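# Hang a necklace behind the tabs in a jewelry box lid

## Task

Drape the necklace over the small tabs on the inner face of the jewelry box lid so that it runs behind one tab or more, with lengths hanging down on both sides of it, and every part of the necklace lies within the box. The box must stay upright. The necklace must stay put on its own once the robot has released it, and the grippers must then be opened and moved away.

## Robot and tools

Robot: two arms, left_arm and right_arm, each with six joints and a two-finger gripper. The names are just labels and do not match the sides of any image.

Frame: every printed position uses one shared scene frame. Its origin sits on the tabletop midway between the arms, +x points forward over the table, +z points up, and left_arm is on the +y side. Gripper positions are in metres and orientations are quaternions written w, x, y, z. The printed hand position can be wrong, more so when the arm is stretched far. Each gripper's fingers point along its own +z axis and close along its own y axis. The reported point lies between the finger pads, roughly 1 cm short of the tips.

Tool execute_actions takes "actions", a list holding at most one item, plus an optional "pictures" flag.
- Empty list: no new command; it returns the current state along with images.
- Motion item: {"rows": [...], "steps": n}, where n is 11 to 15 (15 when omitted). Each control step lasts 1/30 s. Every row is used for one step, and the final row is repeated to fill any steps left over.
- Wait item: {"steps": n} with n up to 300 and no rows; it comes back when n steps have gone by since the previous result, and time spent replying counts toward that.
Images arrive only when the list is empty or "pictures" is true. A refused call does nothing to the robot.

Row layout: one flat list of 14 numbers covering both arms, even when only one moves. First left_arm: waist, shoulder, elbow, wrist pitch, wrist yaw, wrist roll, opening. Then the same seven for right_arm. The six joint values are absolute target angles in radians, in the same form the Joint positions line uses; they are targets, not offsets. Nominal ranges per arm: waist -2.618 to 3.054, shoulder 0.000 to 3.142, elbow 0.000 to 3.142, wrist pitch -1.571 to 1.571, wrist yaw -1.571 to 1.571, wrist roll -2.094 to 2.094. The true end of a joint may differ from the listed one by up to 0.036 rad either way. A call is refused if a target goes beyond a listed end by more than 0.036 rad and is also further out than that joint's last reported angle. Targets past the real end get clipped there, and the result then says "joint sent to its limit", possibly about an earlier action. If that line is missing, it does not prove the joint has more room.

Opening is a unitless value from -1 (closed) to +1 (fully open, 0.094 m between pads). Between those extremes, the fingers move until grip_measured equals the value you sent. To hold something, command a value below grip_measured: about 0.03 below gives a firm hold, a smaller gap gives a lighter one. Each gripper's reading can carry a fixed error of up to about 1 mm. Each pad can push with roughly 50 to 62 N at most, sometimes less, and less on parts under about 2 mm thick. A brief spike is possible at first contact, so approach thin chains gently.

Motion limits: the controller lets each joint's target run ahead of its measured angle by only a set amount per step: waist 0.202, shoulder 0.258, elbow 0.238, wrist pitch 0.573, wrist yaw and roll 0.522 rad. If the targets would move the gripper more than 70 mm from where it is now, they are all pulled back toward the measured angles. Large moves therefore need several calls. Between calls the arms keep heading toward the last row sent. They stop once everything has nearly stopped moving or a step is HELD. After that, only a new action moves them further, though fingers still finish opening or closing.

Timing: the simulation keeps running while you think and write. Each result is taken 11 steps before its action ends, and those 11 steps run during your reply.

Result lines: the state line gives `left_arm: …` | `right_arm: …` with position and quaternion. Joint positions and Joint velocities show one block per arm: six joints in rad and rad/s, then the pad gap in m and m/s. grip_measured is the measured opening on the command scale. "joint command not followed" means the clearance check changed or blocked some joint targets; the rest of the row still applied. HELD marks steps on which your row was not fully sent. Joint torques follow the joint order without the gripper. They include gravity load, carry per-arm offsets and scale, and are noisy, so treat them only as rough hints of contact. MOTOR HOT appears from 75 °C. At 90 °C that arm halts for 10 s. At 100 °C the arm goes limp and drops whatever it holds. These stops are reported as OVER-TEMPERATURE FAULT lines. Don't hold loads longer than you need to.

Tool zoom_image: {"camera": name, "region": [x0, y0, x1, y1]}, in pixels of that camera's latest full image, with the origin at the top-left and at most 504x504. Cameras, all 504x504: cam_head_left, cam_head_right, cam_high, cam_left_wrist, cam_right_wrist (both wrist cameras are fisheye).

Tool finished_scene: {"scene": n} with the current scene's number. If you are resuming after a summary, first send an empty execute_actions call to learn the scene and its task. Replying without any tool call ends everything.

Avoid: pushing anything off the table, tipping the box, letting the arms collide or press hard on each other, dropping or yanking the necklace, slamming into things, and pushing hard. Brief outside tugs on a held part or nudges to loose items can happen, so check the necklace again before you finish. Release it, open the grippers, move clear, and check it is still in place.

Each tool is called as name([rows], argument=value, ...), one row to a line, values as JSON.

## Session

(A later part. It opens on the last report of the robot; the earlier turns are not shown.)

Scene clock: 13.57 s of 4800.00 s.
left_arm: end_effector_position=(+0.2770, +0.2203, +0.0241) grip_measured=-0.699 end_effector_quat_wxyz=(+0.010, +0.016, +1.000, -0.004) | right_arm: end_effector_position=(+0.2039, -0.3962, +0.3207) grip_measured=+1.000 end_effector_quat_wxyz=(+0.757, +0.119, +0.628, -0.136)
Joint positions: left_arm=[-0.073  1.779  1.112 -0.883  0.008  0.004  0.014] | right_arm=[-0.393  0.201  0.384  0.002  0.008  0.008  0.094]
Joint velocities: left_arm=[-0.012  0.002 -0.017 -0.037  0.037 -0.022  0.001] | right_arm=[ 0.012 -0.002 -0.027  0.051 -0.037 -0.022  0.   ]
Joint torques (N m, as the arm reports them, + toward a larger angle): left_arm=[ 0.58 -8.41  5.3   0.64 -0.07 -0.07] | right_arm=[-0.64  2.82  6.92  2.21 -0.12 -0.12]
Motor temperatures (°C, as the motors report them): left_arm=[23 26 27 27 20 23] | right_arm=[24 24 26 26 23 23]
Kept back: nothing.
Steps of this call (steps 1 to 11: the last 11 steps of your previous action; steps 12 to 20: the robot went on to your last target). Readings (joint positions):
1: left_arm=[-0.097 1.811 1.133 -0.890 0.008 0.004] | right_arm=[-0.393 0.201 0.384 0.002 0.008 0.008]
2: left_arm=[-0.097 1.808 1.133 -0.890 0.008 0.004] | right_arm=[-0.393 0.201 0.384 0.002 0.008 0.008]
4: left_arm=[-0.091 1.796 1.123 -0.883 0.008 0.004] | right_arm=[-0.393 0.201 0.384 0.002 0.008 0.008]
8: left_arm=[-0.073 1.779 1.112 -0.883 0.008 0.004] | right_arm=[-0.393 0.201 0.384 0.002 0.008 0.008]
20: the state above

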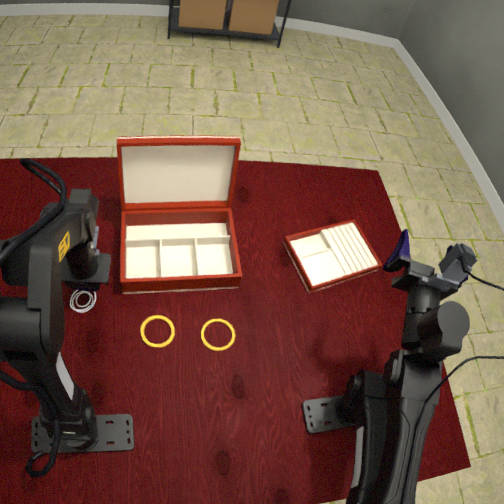

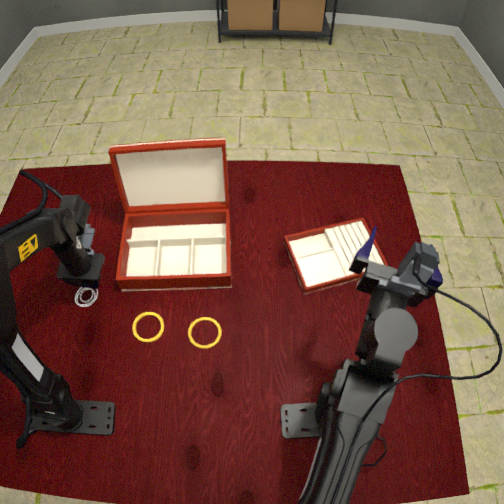

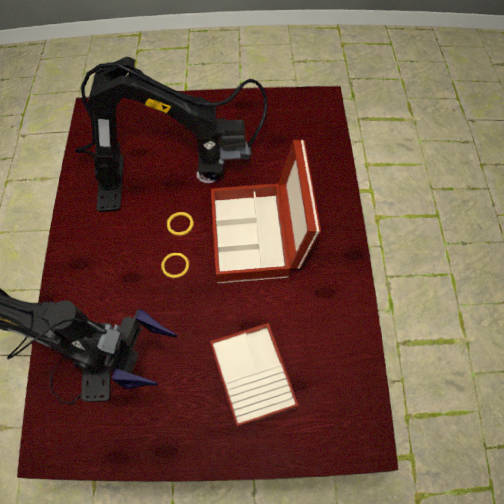

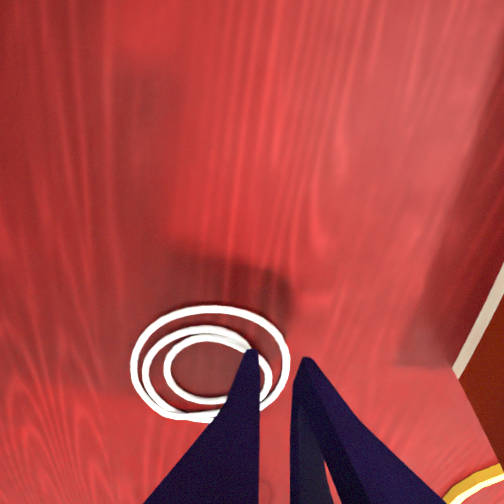

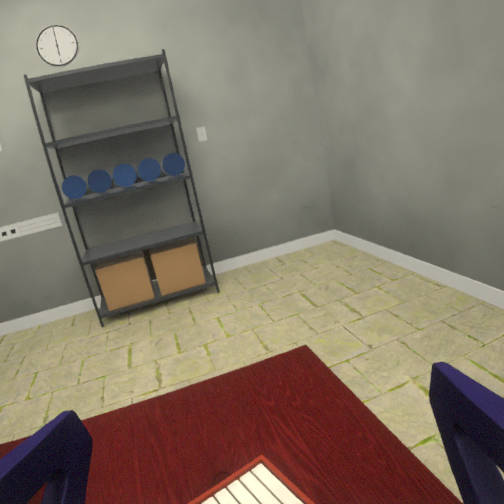

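execute_actions([
  {"rows":[[-0.097,1.72,1.03,-0.89,0,0,-0.7,-0.4,0.2,0.4,0,0,0,1]],"steps":15},
])

execute_actions([
  {"steps":20},
], pictures=true)

Scene clock: 14.10 s of 4800.00 s.
left_arm: end_effector_position=(+0.2623, +0.2177, +0.0220) grip_measured=-0.699 end_effector_quat_wxyz=(+0.003, +0.021, +1.000, -0.004) | right_arm: end_effector_position=(+0.2039, -0.3962, +0.3207) grip_measured=+1.000 end_effector_quat_wxyz=(+0.757, +0.119, +0.628, -0.136)
Joint positions: left_arm=[-0.083  1.743  1.059 -0.88   0.007  0.004  0.014] | right_arm=[-0.393  0.201  0.384  0.002  0.008  0.008  0.094]
Joint velocities: left_arm=[-0.1   -0.154 -0.291 -0.154  0.037 -0.037 -0.001] | right_arm=[ 0.002 -0.012 -0.002  0.022  0.022 -0.037  0.   ]
Joint torques (N m, as the arm reports them, + toward a larger angle): left_arm=[-0.6  -7.7   5.97  0.65 -0.05 -0.07] | right_arm=[-0.41  2.76  6.99  2.19 -0.09 -0.1 ]
Motor temperatures (°C, as the motors report them): left_arm=[23 27 26 27 20 23] | right_arm=[24 24 26 26 23 23]
Steps of this call (steps 1 to 12: the robot went on to your last target; steps 13 to 16: the first 4 steps of this action). Readings (joint positions):
13: left_arm=[-0.074 1.774 1.103 -0.876 0.007 0.004] | right_arm=[-0.393 0.201 0.384 0.002 0.008 0.008]
14: left_arm=[-0.076 1.762 1.087 -0.872 0.007 0.004] | right_arm=[-0.393 0.201 0.384 0.002 0.008 0.008]
16: the state above

Scene clock: 14.77 s of 4800.00 s.
left_arm: end_effector_position=(+0.2564, +0.2166, +0.0203) grip_measured=-0.699 end_effector_quat_wxyz=(-0.005, +0.024, +1.000, -0.004) | right_arm: end_effector_position=(+0.2039, -0.3962, +0.3207) grip_measured=+1.000 end_effector_quat_wxyz=(+0.757, +0.119, +0.628, -0.136)
Joint positions: left_arm=[-0.088  1.739  1.047 -0.888  0.007  0.004  0.014] | right_arm=[-0.393  0.201  0.384  0.002  0.008  0.008  0.094]
Joint velocities: left_arm=[ 0.007  0.002  0.002  0.007  0.007 -0.007 -0.001] | right_arm=[-0.007 -0.012  0.002  0.051  0.007  0.007  0.   ]
Joint torques (N m, as the arm reports them, + toward a larger angle): left_arm=[-0.61 -8.02  5.47  0.44 -0.06 -0.08] | right_arm=[-0.65  2.99  7.04  2.22 -0.11 -0.09]
Motor temperatures (°C, as the motors report them): left_arm=[23 27 26 27 20 23] | right_arm=[24 24 26 26 23 23]
Kept back: nothing.
Steps of this call (steps 1 to 11: the last 11 steps of your previous action; steps 12 to 20: the robot went on to your last target). Readings (joint positions):
1: left_arm=[-0.086 1.740 1.052 -0.885 0.007 0.004] | right_arm=[-0.393 0.201 0.384 0.002 0.008 0.008]
2: left_arm=[-0.087 1.739 1.049 -0.888 0.007 0.004] | right_arm=[-0.393 0.201 0.384 0.002 0.008 0.008]
4: left_arm=[-0.088 1.739 1.047 -0.888 0.007 0.004] | right_arm=[-0.393 0.201 0.384 0.002 0.008 0.008]
8: left_arm=[-0.088 1.739 1.047 -0.888 0.007 0.004] | right_arm=[-0.393 0.201 0.384 0.002 0.008 0.008]
20: the state above

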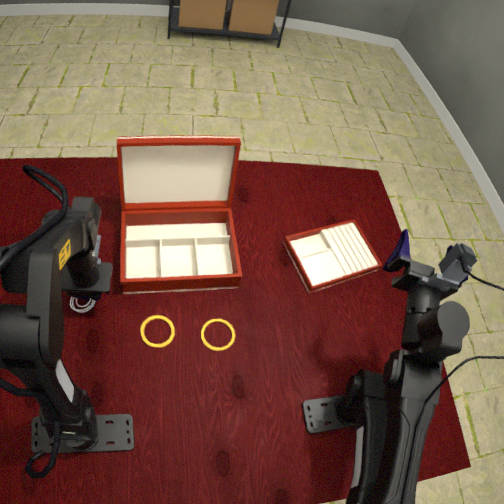

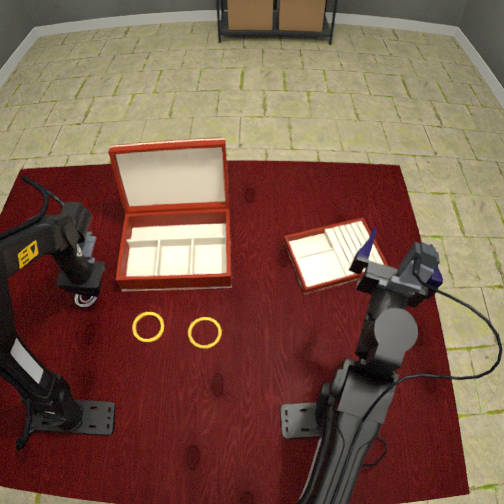

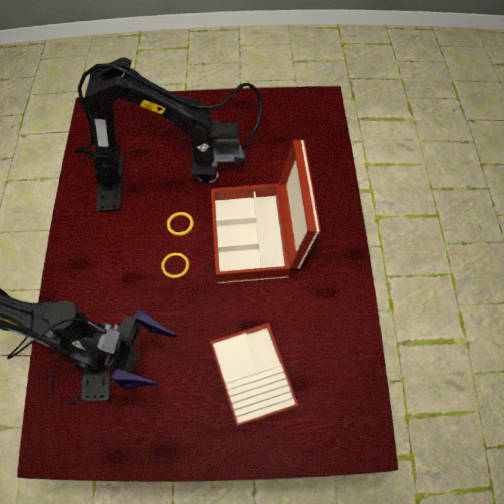

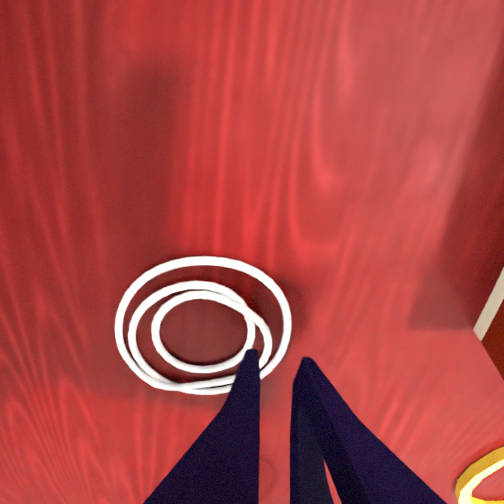

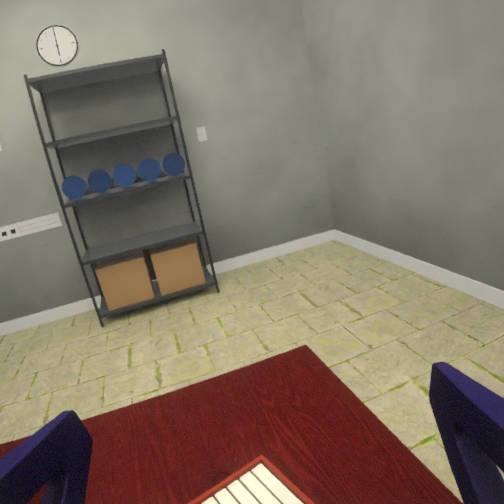

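execute_actions([
  {"rows":[[-0.108,1.775,1.11,-0.89,0,0,-0.7,-0.4,0.2,0.4,0,0,0,1]],"steps":15},
])

execute_actions([
  {"steps":20},
], pictures=true)

Scene clock: 15.70 s of 4800.00 s.
left_arm: end_effector_position=(+0.2636, +0.2141, +0.0220) grip_measured=-0.699 end_effector_quat_wxyz=(-0.002, +0.027, +1.000, -0.004) | right_arm: end_effector_position=(+0.2039, -0.3962, +0.3207) grip_measured=+1.000 end_effector_quat_wxyz=(+0.757, +0.119, +0.628, -0.136)
Joint positions: left_arm=[-0.095  1.758  1.077 -0.894  0.007  0.004  0.014] | right_arm=[-0.393  0.201  0.384  0.002  0.008  0.008  0.094]
Joint velocities: left_arm=[-0.051  0.066  0.144  0.051  0.066 -0.066  0.   ] | right_arm=[-0.017 -0.022  0.017 -0.051 -0.022 -0.022  0.   ]
Joint torques (N m, as the arm reports them, + toward a larger angle): left_arm=[-0.67 -5.9   9.02  0.47 -0.05 -0.07] | right_arm=[-0.5   2.86  7.05  2.2  -0.11 -0.09]
Motor temperatures (°C, as the motors report them): left_arm=[23 27 26 27 20 23] | right_arm=[24 24 26 26 23 23]
Steps of this call (steps 1 to 15: the robot went on to your last target; steps 16 to 24: nothing new was sent; steps 25 to 28: the first 4 steps of this action). Readings (joint positions):
25: left_arm=[-0.089 1.742 1.052 -0.892 0.007 0.004] | right_arm=[-0.393 0.201 0.384 0.002 0.008 0.008]
26: left_arm=[-0.091 1.748 1.061 -0.895 0.007 0.004] | right_arm=[-0.393 0.201 0.384 0.002 0.008 0.008]
28: the state above

Scene clock: 16.37 s of 4800.00 s.
left_arm: end_effector_position=(+0.2658, +0.2131, +0.0228) grip_measured=-0.699 end_effector_quat_wxyz=(+0.000, +0.029, +1.000, -0.004) | right_arm: end_effector_position=(+0.2039, -0.3962, +0.3207) grip_measured=+1.000 end_effector_quat_wxyz=(+0.757, +0.119, +0.628, -0.136)
Joint positions: left_arm=[-0.098  1.76   1.083 -0.893  0.007  0.004  0.014] | right_arm=[-0.393  0.201  0.384  0.002  0.008  0.008  0.094]
Joint velocities: left_arm=[ 0.007 -0.012  0.007 -0.007  0.037  0.051  0.   ] | right_arm=[ 0.007 -0.012 -0.017  0.051 -0.051 -0.081  0.   ]
Joint torques (N m, as the arm reports them, + toward a larger angle): left_arm=[-0.71 -5.69  9.35  0.52 -0.05 -0.06] | right_arm=[-0.59  2.79  7.07  2.18 -0.13 -0.12]
Motor temperatures (°C, as the motors report them): left_arm=[23 27 27 27 20 23] | right_arm=[24 24 26 26 23 23]
Kept back: nothing.
Steps of this call (steps 1 to 11: the last 11 steps of your previous action; steps 12 to 15: the robot went on to your last target; steps 16 to 20: nothing new was sent). Readings (joint positions):
1: left_arm=[-0.097 1.760 1.081 -0.893 0.007 0.004] | right_arm=[-0.393 0.201 0.384 0.002 0.008 0.008]
2: left_arm=[-0.098 1.760 1.083 -0.893 0.007 0.004] | right_arm=[-0.393 0.201 0.384 0.002 0.008 0.008]
4: left_arm=[-0.098 1.760 1.083 -0.893 0.007 0.004] | right_arm=[-0.393 0.201 0.384 0.002 0.008 0.008]
8: left_arm=[-0.098 1.760 1.083 -0.893 0.007 0.004] | right_arm=[-0.393 0.201 0.384 0.002 0.008 0.008]
20: the state above
All arms were judged still, so your last target was given up. Only a new action makes them travel on or press farther. Fingers that are still opening or closing keep moving.

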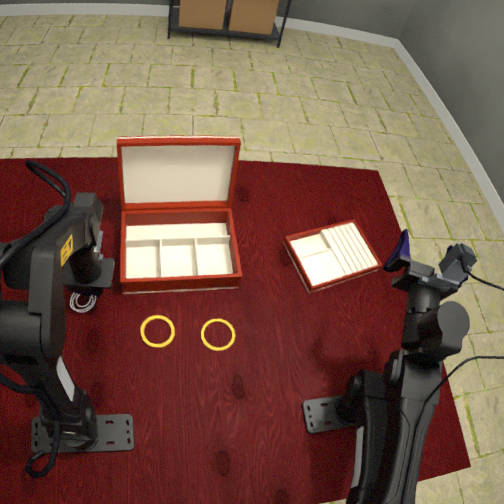

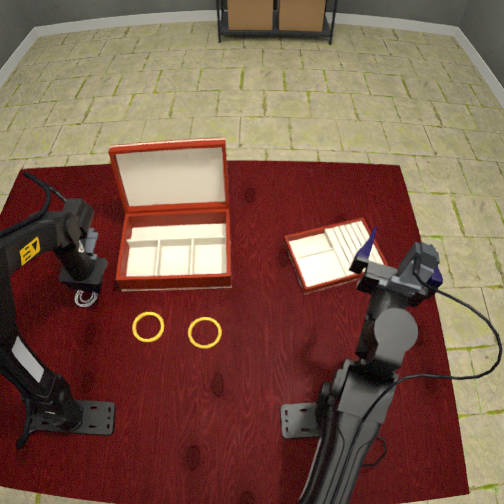

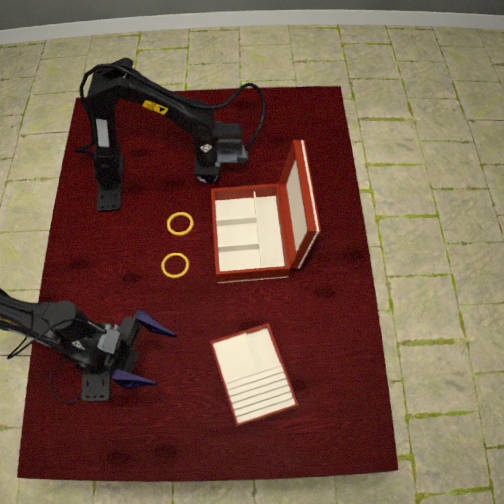

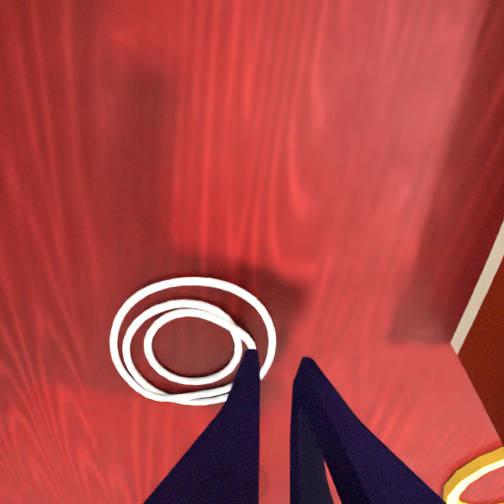

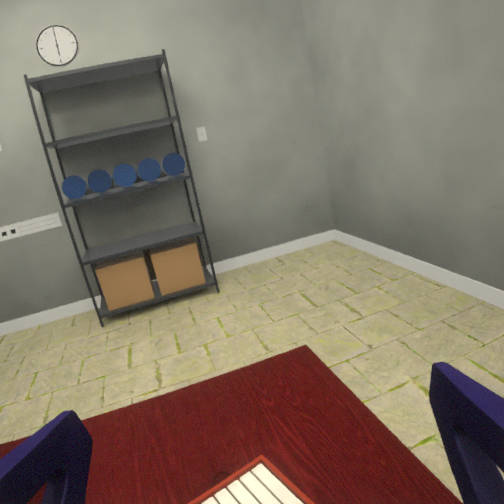

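execute_actions([
  {"rows":[[-0.098,1.795,1.035,-0.84,0,0,-0.7,-0.4,0.2,0.4,0,0,0,1]],"steps":15},
])

execute_actions([
  {"steps":20},
], pictures=true)

zoom_image(camera="cam_left_wrist", region=[180,260,380,460])

Scene clock: 16.90 s of 4800.00 s.
left_arm: end_effector_position=(+0.2639, +0.2132, +0.0151) grip_measured=-0.699 end_effector_quat_wxyz=(-0.003, +0.029, +1.000, -0.004) | right_arm: end_effector_position=(+0.2039, -0.3962, +0.3207) grip_measured=+1.000 end_effector_quat_wxyz=(+0.757, +0.119, +0.628, -0.136)
Joint positions: left_arm=[-0.098  1.772  1.064 -0.868  0.007  0.004  0.014] | right_arm=[-0.393  0.201  0.384  0.002  0.008  0.008  0.094]
Joint velocities: left_arm=[-0.007  0.154 -0.154  0.11   0.066  0.007 -0.   ] | right_arm=[-0.012 -0.017  0.007  0.037  0.022 -0.037  0.   ]
Joint torques (N m, as the arm reports them, + toward a larger angle): left_arm=[ 0.08 -5.84  5.28  0.61 -0.05 -0.08] | right_arm=[-0.65  2.96  6.88  2.24 -0.08 -0.09]
Motor temperatures (°C, as the motors report them): left_arm=[23 27 27 27 20 23] | right_arm=[24 24 26 26 23 23]
Steps of this call (steps 1 to 12: nothing new was sent; steps 13 to 16: the first 4 steps of this action). Readings (joint positions):
13: left_arm=[-0.098 1.761 1.080 -0.888 0.007 0.004] | right_arm=[-0.393 0.201 0.384 0.002 0.008 0.008]
14: left_arm=[-0.098 1.763 1.074 -0.878 0.007 0.004] | right_arm=[-0.393 0.201 0.384 0.002 0.008 0.008]
16: the state above

Scene clock: 17.57 s of 4800.00 s.
left_arm: end_effector_position=(+0.2622, +0.2138, +0.0120) grip_measured=-0.699 end_effector_quat_wxyz=(-0.007, +0.029, +1.000, -0.002) | right_arm: end_effector_position=(+0.2039, -0.3962, +0.3207) grip_measured=+1.000 end_effector_quat_wxyz=(+0.757, +0.119, +0.628, -0.136)
Joint positions: left_arm=[-0.098  1.779  1.058 -0.864  0.005  0.004  0.014] | right_arm=[-0.393  0.201  0.384  0.002  0.008  0.008  0.094]
Joint velocities: left_arm=[-0.007  0.007 -0.002 -0.022 -0.051  0.022  0.   ] | right_arm=[ 0.022  0.002  0.002 -0.081 -0.022  0.037  0.   ]
Joint torques (N m, as the arm reports them, + toward a larger angle): left_arm=[ 0.07 -5.66  4.93  0.69 -0.03 -0.07] | right_arm=[-0.44  2.7   7.16  2.23 -0.12 -0.12]
Motor temperatures (°C, as the motors report them): left_arm=[23 27 27 27 20 23] | right_arm=[24 24 26 26 23 23]
Kept back: nothing.
Steps of this call (steps 1 to 11: the last 11 steps of your previous action; steps 12 to 15: the robot went on to your last target; steps 16 to 20: nothing new was sent). Readings (joint positions):
1: left_arm=[-0.098 1.777 1.060 -0.866 0.007 0.004] | right_arm=[-0.393 0.201 0.384 0.002 0.008 0.008]
2: left_arm=[-0.098 1.779 1.058 -0.865 0.005 0.004] | right_arm=[-0.393 0.201 0.384 0.002 0.008 0.008]
4: left_arm=[-0.098 1.779 1.058 -0.864 0.005 0.004] | right_arm=[-0.393 0.201 0.384 0.002 0.008 0.008]
8: left_arm=[-0.098 1.779 1.058 -0.864 0.005 0.004] | right_arm=[-0.393 0.201 0.384 0.002 0.008 0.008]
20: the state above
All arms were judged still, so your last target was given up. Only a new action makes them travel on or press farther. Fingers that are still opening or closing keep moving.

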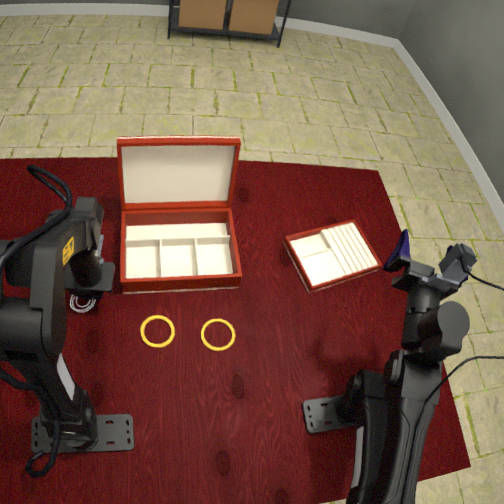

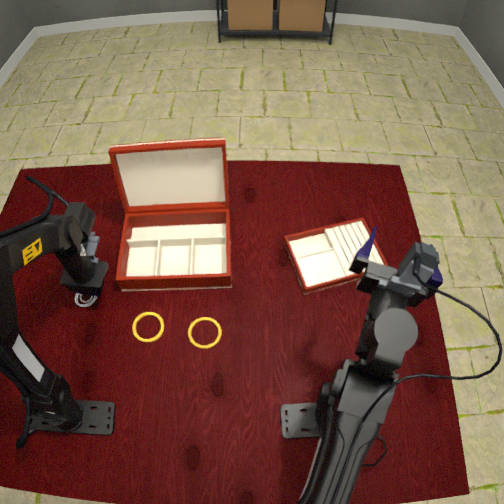

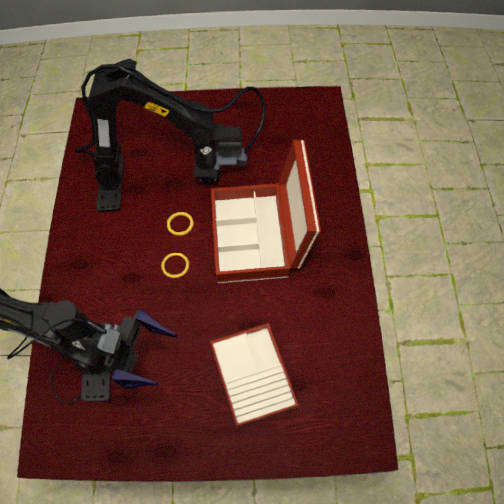

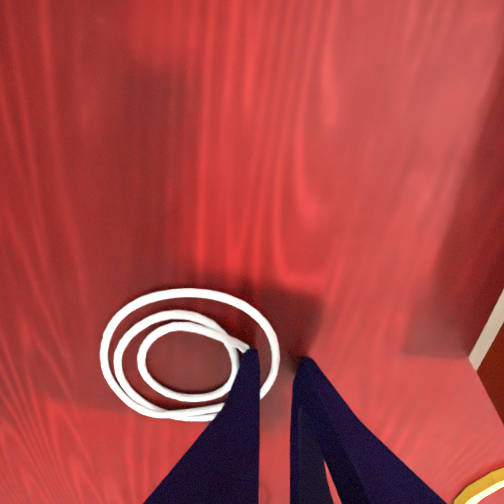

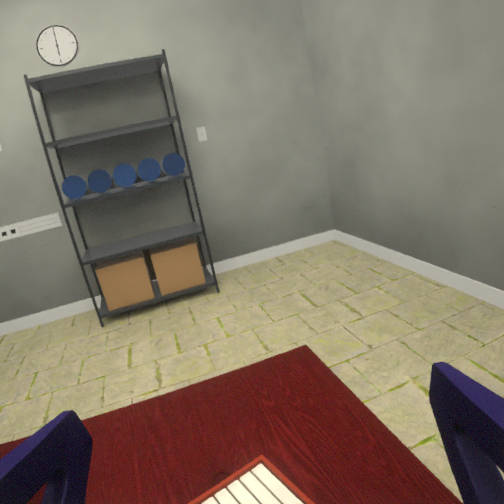

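Region (180, 260, 380, 460) of cam_left_wrist's 504x504 image, scaled by 2.520, with more detail than that image has.

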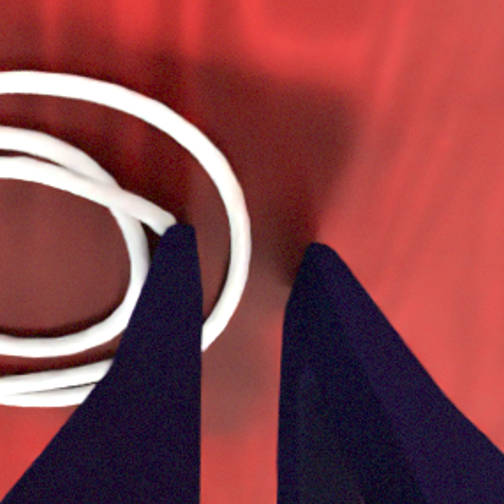

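execute_actions([
  {"rows":[[-0.118,1.779,1.058,-0.86,0,0,-0.7,-0.4,0.2,0.4,0,0,0,1],[-0.118,1.779,1.058,-0.86,0,0,-0.7,-0.4,0.2,0.4,0,0,0,1],[-0.118,1.779,1.058,-0.86,0,0,-0.7,-0.4,0.2,0.4,0,0,0,1],[-0.118,1.779,1.058,-0.86,0,0,-0.7,-0.4,0.2,0.4,0,0,0,1],[-0.118,1.779,1.058,-0.86,0,0,-0.7,-0.4,0.2,0.4,0,0,0,1],[-0.118,1.779,1.058,-0.86,0,0,-0.7,-0.4,0.2,0.4,0,0,0,1],[-0.11,1.81,1.058,-0.83,0,0,-0.7,-0.4,0.2,0.4,0,0,0,1]],"steps":15},
])

execute_actions([
  {"steps":20},
], pictures=true)

zoom_image(camera="cam_left_wrist", region=[180,260,380,460])

Scene clock: 18.50 s of 4800.00 s.
left_arm: end_effector_position=(+0.2624, +0.2122, +0.0120) grip_measured=-0.699 end_effector_quat_wxyz=(-0.006, +0.032, +0.999, -0.001) | right_arm: end_effector_position=(+0.2039, -0.3962, +0.3207) grip_measured=+1.000 end_effector_quat_wxyz=(+0.757, +0.119, +0.628, -0.136)
Joint positions: left_arm=[-0.105  1.779  1.058 -0.862  0.002  0.004  0.014] | right_arm=[-0.393  0.201  0.384  0.002  0.008  0.008  0.094]
Joint velocities: left_arm=[-0.032  0.007  0.002  0.007 -0.051  0.007  0.   ] | right_arm=[-0.007  0.007  0.002 -0.051  0.007  0.022  0.   ]
Joint torques (N m, as the arm reports them, + toward a larger angle): left_arm=[-0.75 -6.8   6.89  0.45  0.05 -0.06] | right_arm=[-0.47  2.85  7.14  2.21 -0.13 -0.14]
Motor temperatures (°C, as the motors report them): left_arm=[23 27 27 27 20 23] | right_arm=[24 24 26 27 23 23]
Steps of this call (steps 1 to 24: nothing new was sent; steps 25 to 28: the first 4 steps of this action). Readings (joint positions):
25: left_arm=[-0.099 1.779 1.058 -0.864 0.005 0.004] | right_arm=[-0.393 0.201 0.384 0.002 0.008 0.008]
26: left_arm=[-0.101 1.779 1.058 -0.864 0.005 0.004] | right_arm=[-0.393 0.201 0.384 0.002 0.008 0.008]
28: the state above

Scene clock: 19.17 s of 4800.00 s.
left_arm: end_effector_position=(+0.2629, +0.2121, +0.0120) grip_measured=-0.699 end_effector_quat_wxyz=(-0.005, +0.033, +0.999, -0.000) | right_arm: end_effector_position=(+0.2039, -0.3962, +0.3207) grip_measured=+1.000 end_effector_quat_wxyz=(+0.757, +0.119, +0.628, -0.136)
Joint positions: left_arm=[-0.106  1.779  1.058 -0.86   0.001  0.004  0.014] | right_arm=[-0.393  0.201  0.384  0.002  0.008  0.008  0.094]
Joint velocities: left_arm=[ 0.007 -0.012  0.017 -0.081  0.022 -0.037  0.   ] | right_arm=[-0.002 -0.027  0.012  0.022 -0.037  0.051  0.   ]
Joint torques (N m, as the arm reports them, + toward a larger angle): left_arm=[-0.23 -4.54  6.94  0.76  0.03 -0.07] | right_arm=[-0.54  2.84  6.79  2.22 -0.13 -0.15]
Motor temperatures (°C, as the motors report them): left_arm=[23 27 27 27 20 23] | right_arm=[24 24 26 27 23 23]
Kept back: nothing.
Steps of this call (steps 1 to 11: the last 11 steps of your previous action; steps 12 to 15: the robot went on to your last target; steps 16 to 20: nothing new was sent). Readings (joint positions):
1: left_arm=[-0.105 1.779 1.058 -0.862 0.002 0.004] | right_arm=[-0.393 0.201 0.384 0.002 0.008 0.008]
2: left_arm=[-0.106 1.779 1.058 -0.862 0.001 0.004] | right_arm=[-0.393 0.201 0.384 0.002 0.008 0.008]
4: left_arm=[-0.106 1.779 1.058 -0.860 0.001 0.004] | right_arm=[-0.393 0.201 0.384 0.002 0.008 0.008]
8: left_arm=[-0.106 1.779 1.058 -0.860 0.001 0.004] | right_arm=[-0.393 0.201 0.384 0.002 0.008 0.008]
20: the state above
All arms were judged still, so your last target was given up. Only a new action makes them travel on or press farther. Fingers that are still opening or closing keep moving.

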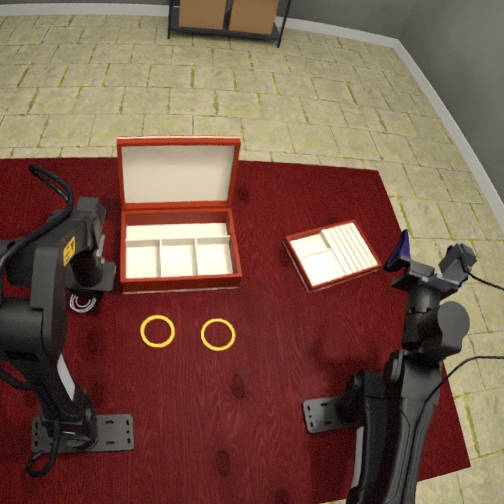

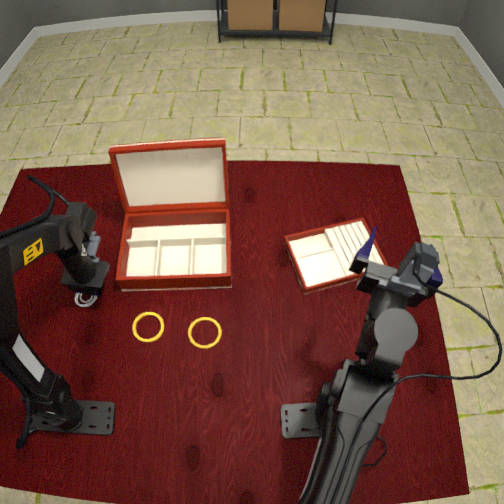

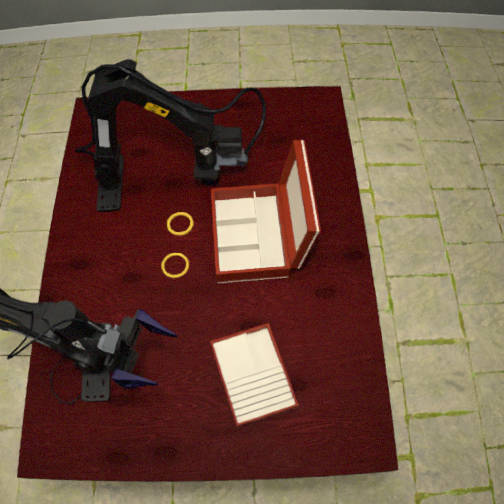

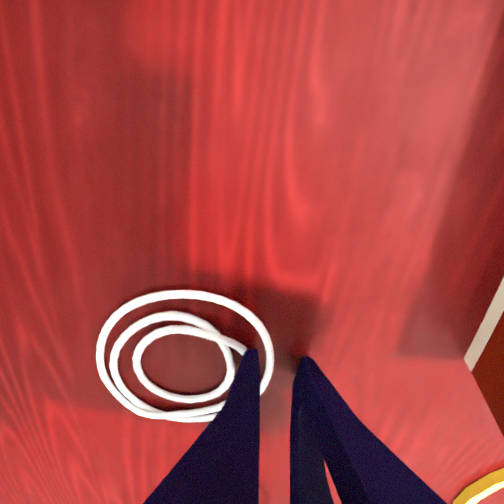

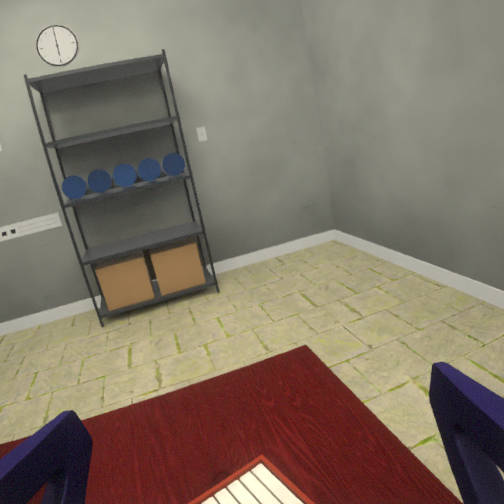

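Region (180, 260, 380, 460) of cam_left_wrist's 504x504 image, scaled by 2.520, with more detail than that image has.

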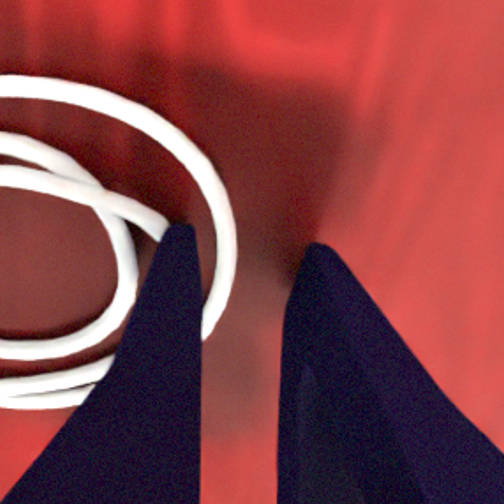

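execute_actions([
  {"rows":[[-0.103,1.79,1.058,-0.86,0,0,-1,-0.4,0.2,0.4,0,0,0,1]],"steps":15},
])

execute_actions([
  {"rows":[[-0.103,1.77,1.09,-0.88,0,0,-1,-0.4,0.2,0.4,0,0,0,1],[-0.103,1.76,1.11,-0.9,0,0,-1,-0.4,0.2,0.4,0,0,0,1],[-0.103,1.75,1.12,-0.92,0,0,-1,-0.4,0.2,0.4,0,0,0,1],[-0.103,1.74,1.13,-0.94,0,0,-1,-0.4,0.2,0.4,0,0,0,1],[-0.103,1.73,1.14,-0.96,0,0,-1,-0.4,0.2,0.4,0,0,0,1],[-0.103,1.72,1.15,-0.98,0,0,-1,-0.4,0.2,0.4,0,0,0,1],[-0.103,1.71,1.16,-1.0,0,0,-1,-0.4,0.2,0.4,0,0,0,1],[-0.103,1.70,1.17,-1.03,0,0,-1,-0.4,0.2,0.4,0,0,0,1]],"steps":15},
])

execute_actions([
  {"steps":25},
], pictures=true)

Scene clock: 20.03 s of 4800.00 s.
left_arm: end_effector_position=(+0.2639, +0.2124, +0.0119) grip_measured=-0.993 end_effector_quat_wxyz=(-0.003, +0.033, +0.999, +0.001) | right_arm: end_effector_position=(+0.2039, -0.3962, +0.3207) grip_measured=+1.000 end_effector_quat_wxyz=(+0.757, +0.119, +0.628, -0.136)
Joint positions: left_arm=[-0.106  1.779  1.058 -0.857 -0.001  0.004  0.   ] | right_arm=[-0.393  0.201  0.384  0.002  0.008  0.008  0.094]
Joint velocities: left_arm=[ 0.012 -0.022  0.002  0.022 -0.051 -0.095 -0.004] | right_arm=[ 0.007  0.002 -0.007  0.051  0.007  0.051  0.   ]
Joint torques (N m, as the arm reports them, + toward a larger angle): left_arm=[ 0.2  -5.98  6.88  0.47  0.03 -0.07] | right_arm=[-0.61  2.84  7.22  2.22 -0.08 -0.12]
Motor temperatures (°C, as the motors report them): left_arm=[23 27 27 27 20 23] | right_arm=[24 24 26 27 23 23]
Steps of this call (steps 1 to 22: nothing new was sent; steps 23 to 26: the first 4 steps of this action). Readings (joint positions):
23: left_arm=[-0.106 1.779 1.058 -0.860 0.000 0.004] | right_arm=[-0.393 0.201 0.384 0.002 0.008 0.008]
24: left_arm=[-0.106 1.779 1.058 -0.857 -0.001 0.004] | right_arm=[-0.393 0.201 0.384 0.002 0.008 0.008]
26: the state above

Scene clock: 20.53 s of 4800.00 s.
left_arm: end_effector_position=(+0.2651, +0.2123, +0.0174) grip_measured=-0.996 end_effector_quat_wxyz=(-0.005, +0.033, +0.999, +0.001) | right_arm: end_effector_position=(+0.2039, -0.3962, +0.3207) grip_measured=+1.000 end_effector_quat_wxyz=(+0.757, +0.119, +0.628, -0.136)
Joint positions: left_arm=[-0.106  1.777  1.08  -0.884 -0.001  0.004  0.   ] | right_arm=[-0.393  0.201  0.384  0.002  0.008  0.008  0.094]
Joint velocities: left_arm=[-0.002 -0.066  0.256 -0.359 -0.007  0.007 -0.   ] | right_arm=[-0.002  0.007 -0.012  0.022 -0.022 -0.007  0.   ]
Joint torques (N m, as the arm reports them, + toward a larger angle): left_arm=[ 0.3  -9.45  9.98  0.4   0.03 -0.07] | right_arm=[-0.61  3.01  7.37  2.22 -0.09 -0.09]
Motor temperatures (°C, as the motors report them): left_arm=[23 27 27 27 20 23] | right_arm=[24 24 27 27 23 23]
Steps of this call (steps 1 to 11: the last 11 steps of your previous action; steps 12 to 15: the first 4 steps of this action). Readings (joint positions):
12: left_arm=[-0.106 1.778 1.061 -0.859 -0.001 0.004] | right_arm=[-0.393 0.201 0.384 0.002 0.008 0.008]
13: left_arm=[-0.106 1.778 1.065 -0.864 -0.001 0.004] | right_arm=[-0.393 0.201 0.384 0.002 0.008 0.008]
15: the state above

Scene clock: 21.37 s of 4800.00 s.
left_arm: end_effector_position=(+0.2616, +0.2126, +0.0523) grip_measured=-0.996 end_effector_quat_wxyz=(-0.004, +0.033, +0.999, +0.001) | right_arm: end_effector_position=(+0.2039, -0.3962, +0.3207) grip_measured=+1.000 end_effector_quat_wxyz=(+0.757, +0.119, +0.628, -0.136)
Joint positions: left_arm=[-0.106  1.71   1.15  -1.018 -0.001  0.004  0.   ] | right_arm=[-0.393  0.201  0.384  0.002  0.008  0.008  0.094]
Joint velocities: left_arm=[ 0.012 -0.017 -0.007 -0.022 -0.037 -0.007 -0.   ] | right_arm=[-0.007  0.007 -0.002 -0.051  0.066 -0.022  0.   ]
Joint torques (N m, as the arm reports them, + toward a larger angle): left_arm=[ 0.27 -7.26  9.05  0.37  0.04 -0.07] | right_arm=[-0.53  2.81  7.22  2.22 -0.13 -0.12]
Motor temperatures (°C, as the motors report them): left_arm=[23 27 27 27 20 23] | right_arm=[24 24 27 27 23 23]
Kept back: nothing.
Steps of this call (steps 1 to 11: the last 11 steps of your previous action; steps 12 to 25: the robot went on to your last target). Readings (joint positions):
1: left_arm=[-0.106 1.773 1.089 -0.896 -0.001 0.004] | right_arm=[-0.393 0.201 0.384 0.002 0.008 0.008]
2: left_arm=[-0.106 1.766 1.098 -0.910 -0.001 0.004] | right_arm=[-0.393 0.201 0.384 0.002 0.008 0.008]
4: left_arm=[-0.106 1.746 1.120 -0.941 -0.001 0.004] | right_arm=[-0.393 0.201 0.384 0.002 0.008 0.008]
8: left_arm=[-0.106 1.712 1.148 -0.983 -0.001 0.004] | right_arm=[-0.393 0.201 0.384 0.002 0.008 0.008]
25: the state above

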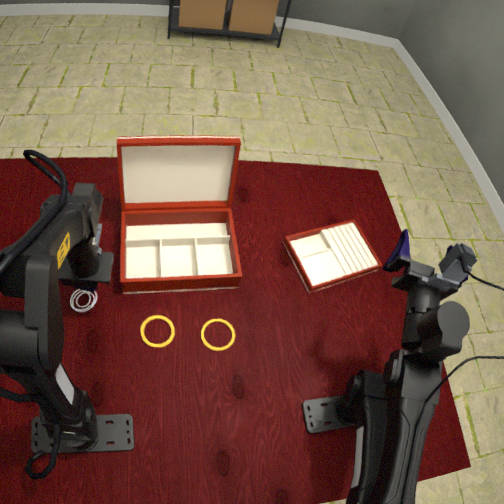

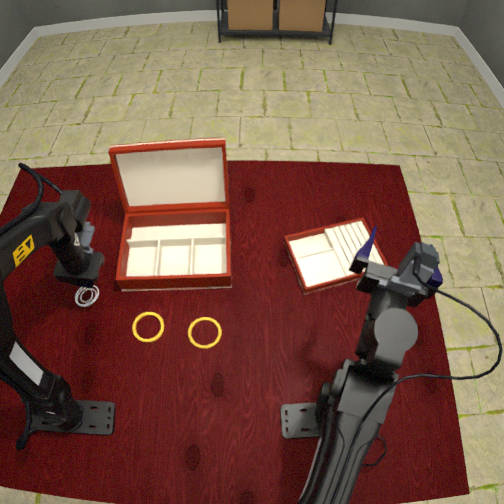

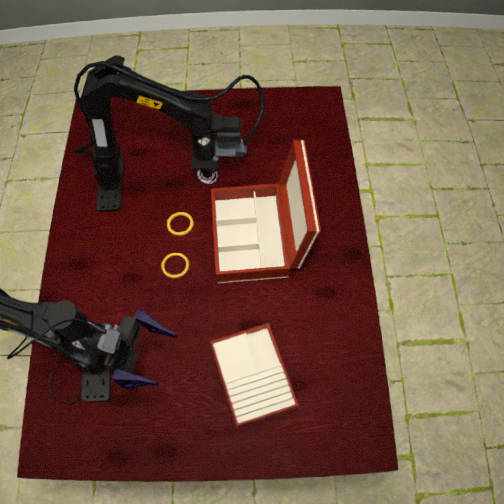

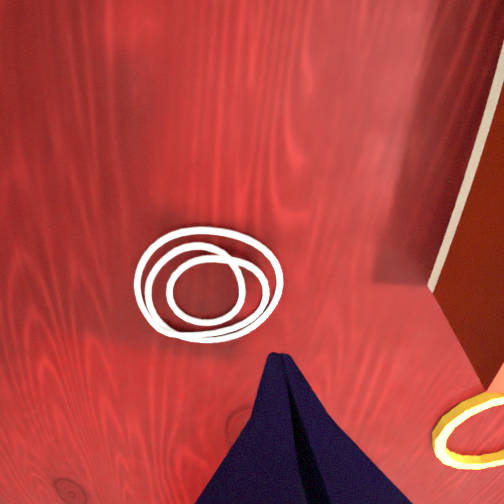

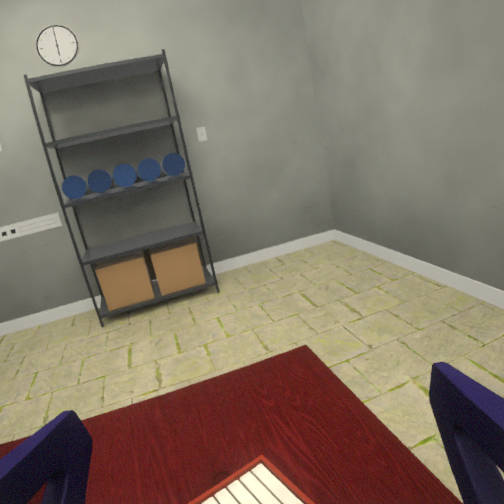

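execute_actions([
  {"rows":[[-0.106,1.785,1.16,-0.93,0,0,-0.7,-0.4,0.2,0.4,0,0,0,1]],"steps":15},
])

execute_actions([
  {"steps":20},
], pictures=true)

zoom_image(camera="cam_left_wrist", region=[160,240,380,460])

Scene clock: 22.27 s of 4800.00 s.
left_arm: end_effector_position=(+0.2684, +0.2121, +0.0394) grip_measured=-0.704 end_effector_quat_wxyz=(-0.006, +0.033, +0.999, +0.001) | right_arm: end_effector_position=(+0.2039, -0.3962, +0.3207) grip_measured=+1.000 end_effector_quat_wxyz=(+0.757, +0.119, +0.628, -0.136)
Joint positions: left_arm=[-0.106  1.756  1.15  -0.977 -0.001  0.004  0.014] | right_arm=[-0.393  0.201  0.384  0.002  0.008  0.008  0.094]
Joint velocities: left_arm=[-0.012  0.432 -0.002  0.271  0.022  0.007  0.004] | right_arm=[-0.002 -0.012  0.002 -0.007  0.007  0.022  0.   ]
Joint torques (N m, as the arm reports them, + toward a larger angle): left_arm=[ 0.02 -6.6   8.03  0.53  0.05 -0.09] | right_arm=[-0.6   2.85  7.09  2.23 -0.12 -0.11]
Motor temperatures (°C, as the motors report them): left_arm=[23 27 27 27 20 23] | right_arm=[24 24 27 27 23 23]
Steps of this call (steps 1 to 15: the robot went on to your last target; steps 16 to 23: nothing new was sent; steps 24 to 27: the first 4 steps of this action). Readings (joint positions):
24: left_arm=[-0.106 1.715 1.150 -1.015 -0.001 0.004] | right_arm=[-0.393 0.201 0.384 0.002 0.008 0.008]
25: left_arm=[-0.106 1.726 1.150 -1.000 -0.001 0.004] | right_arm=[-0.393 0.201 0.384 0.002 0.008 0.008]
27: the state above

Scene clock: 22.93 s of 4800.00 s.
left_arm: end_effector_position=(+0.2743, +0.2118, +0.0323) grip_measured=-0.702 end_effector_quat_wxyz=(-0.003, +0.033, +0.999, +0.001) | right_arm: end_effector_position=(+0.2039, -0.3962, +0.3207) grip_measured=+1.000 end_effector_quat_wxyz=(+0.757, +0.119, +0.628, -0.136)
Joint positions: left_arm=[-0.106  1.781  1.15  -0.945 -0.001  0.004  0.014] | right_arm=[-0.393  0.201  0.384  0.002  0.008  0.008  0.094]
Joint velocities: left_arm=[-0.002  0.002  0.007  0.037  0.11  -0.051 -0.   ] | right_arm=[-0.002  0.007 -0.017  0.051  0.007  0.037  0.   ]
Joint torques (N m, as the arm reports them, + toward a larger angle): left_arm=[ 0.03 -6.8   8.03  0.61  0.05 -0.06] | right_arm=[-0.72  2.68  7.14  2.24 -0.09 -0.1 ]
Motor temperatures (°C, as the motors report them): left_arm=[23 28 27 27 20 23] | right_arm=[24 24 27 27 23 23]
Kept back: nothing.
Steps of this call (steps 1 to 11: the last 11 steps of your previous action; steps 12 to 20: the robot went on to your last target). Readings (joint positions):
1: left_arm=[-0.106 1.768 1.150 -0.970 -0.001 0.004] | right_arm=[-0.393 0.201 0.384 0.002 0.008 0.008]
2: left_arm=[-0.106 1.776 1.150 -0.965 -0.001 0.004] | right_arm=[-0.393 0.201 0.384 0.002 0.008 0.008]
4: left_arm=[-0.106 1.781 1.150 -0.957 -0.001 0.004] | right_arm=[-0.393 0.201 0.384 0.002 0.008 0.008]
8: left_arm=[-0.106 1.781 1.150 -0.950 -0.001 0.004] | right_arm=[-0.393 0.201 0.384 0.002 0.008 0.008]
20: the state above

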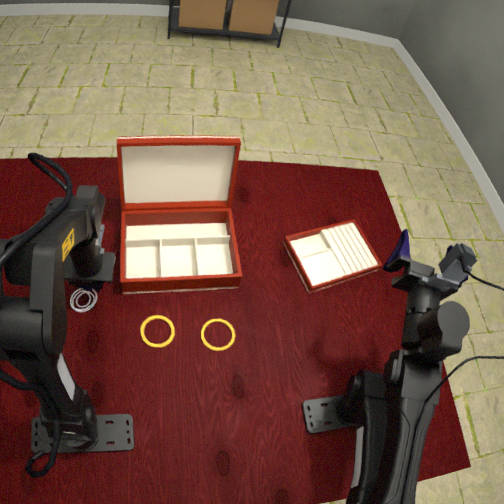

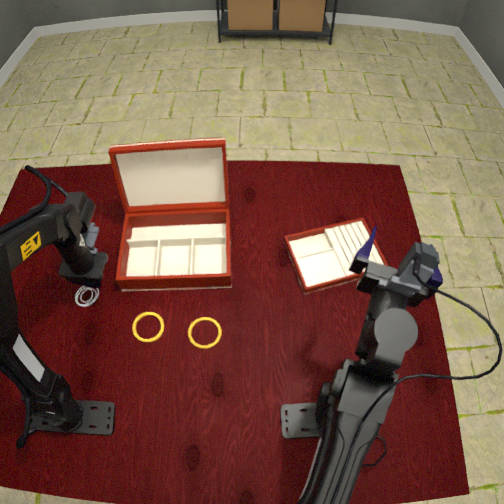

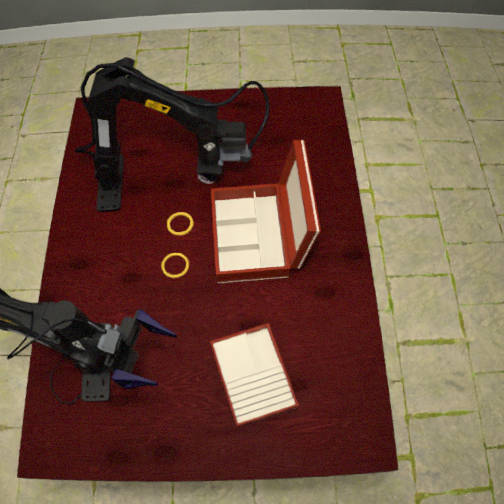

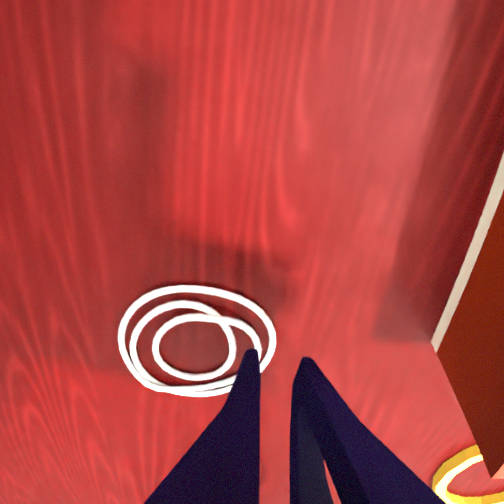

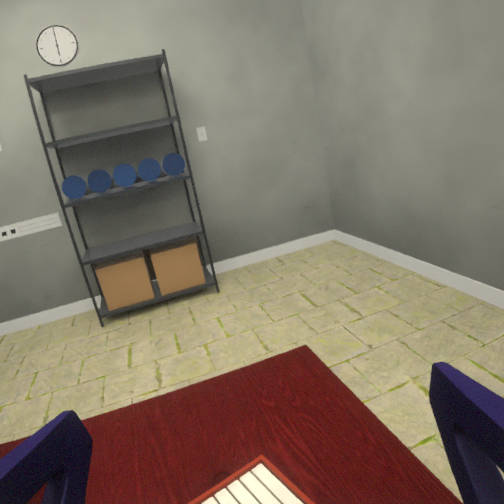

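Region (160, 240, 380, 460) of cam_left_wrist's 504x504 image, scaled by 2.291, with more detail than that image has.

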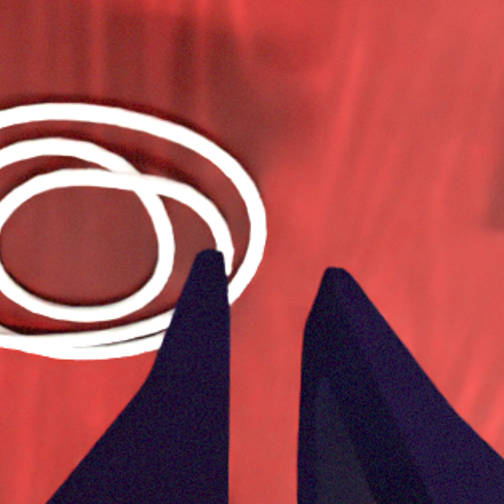

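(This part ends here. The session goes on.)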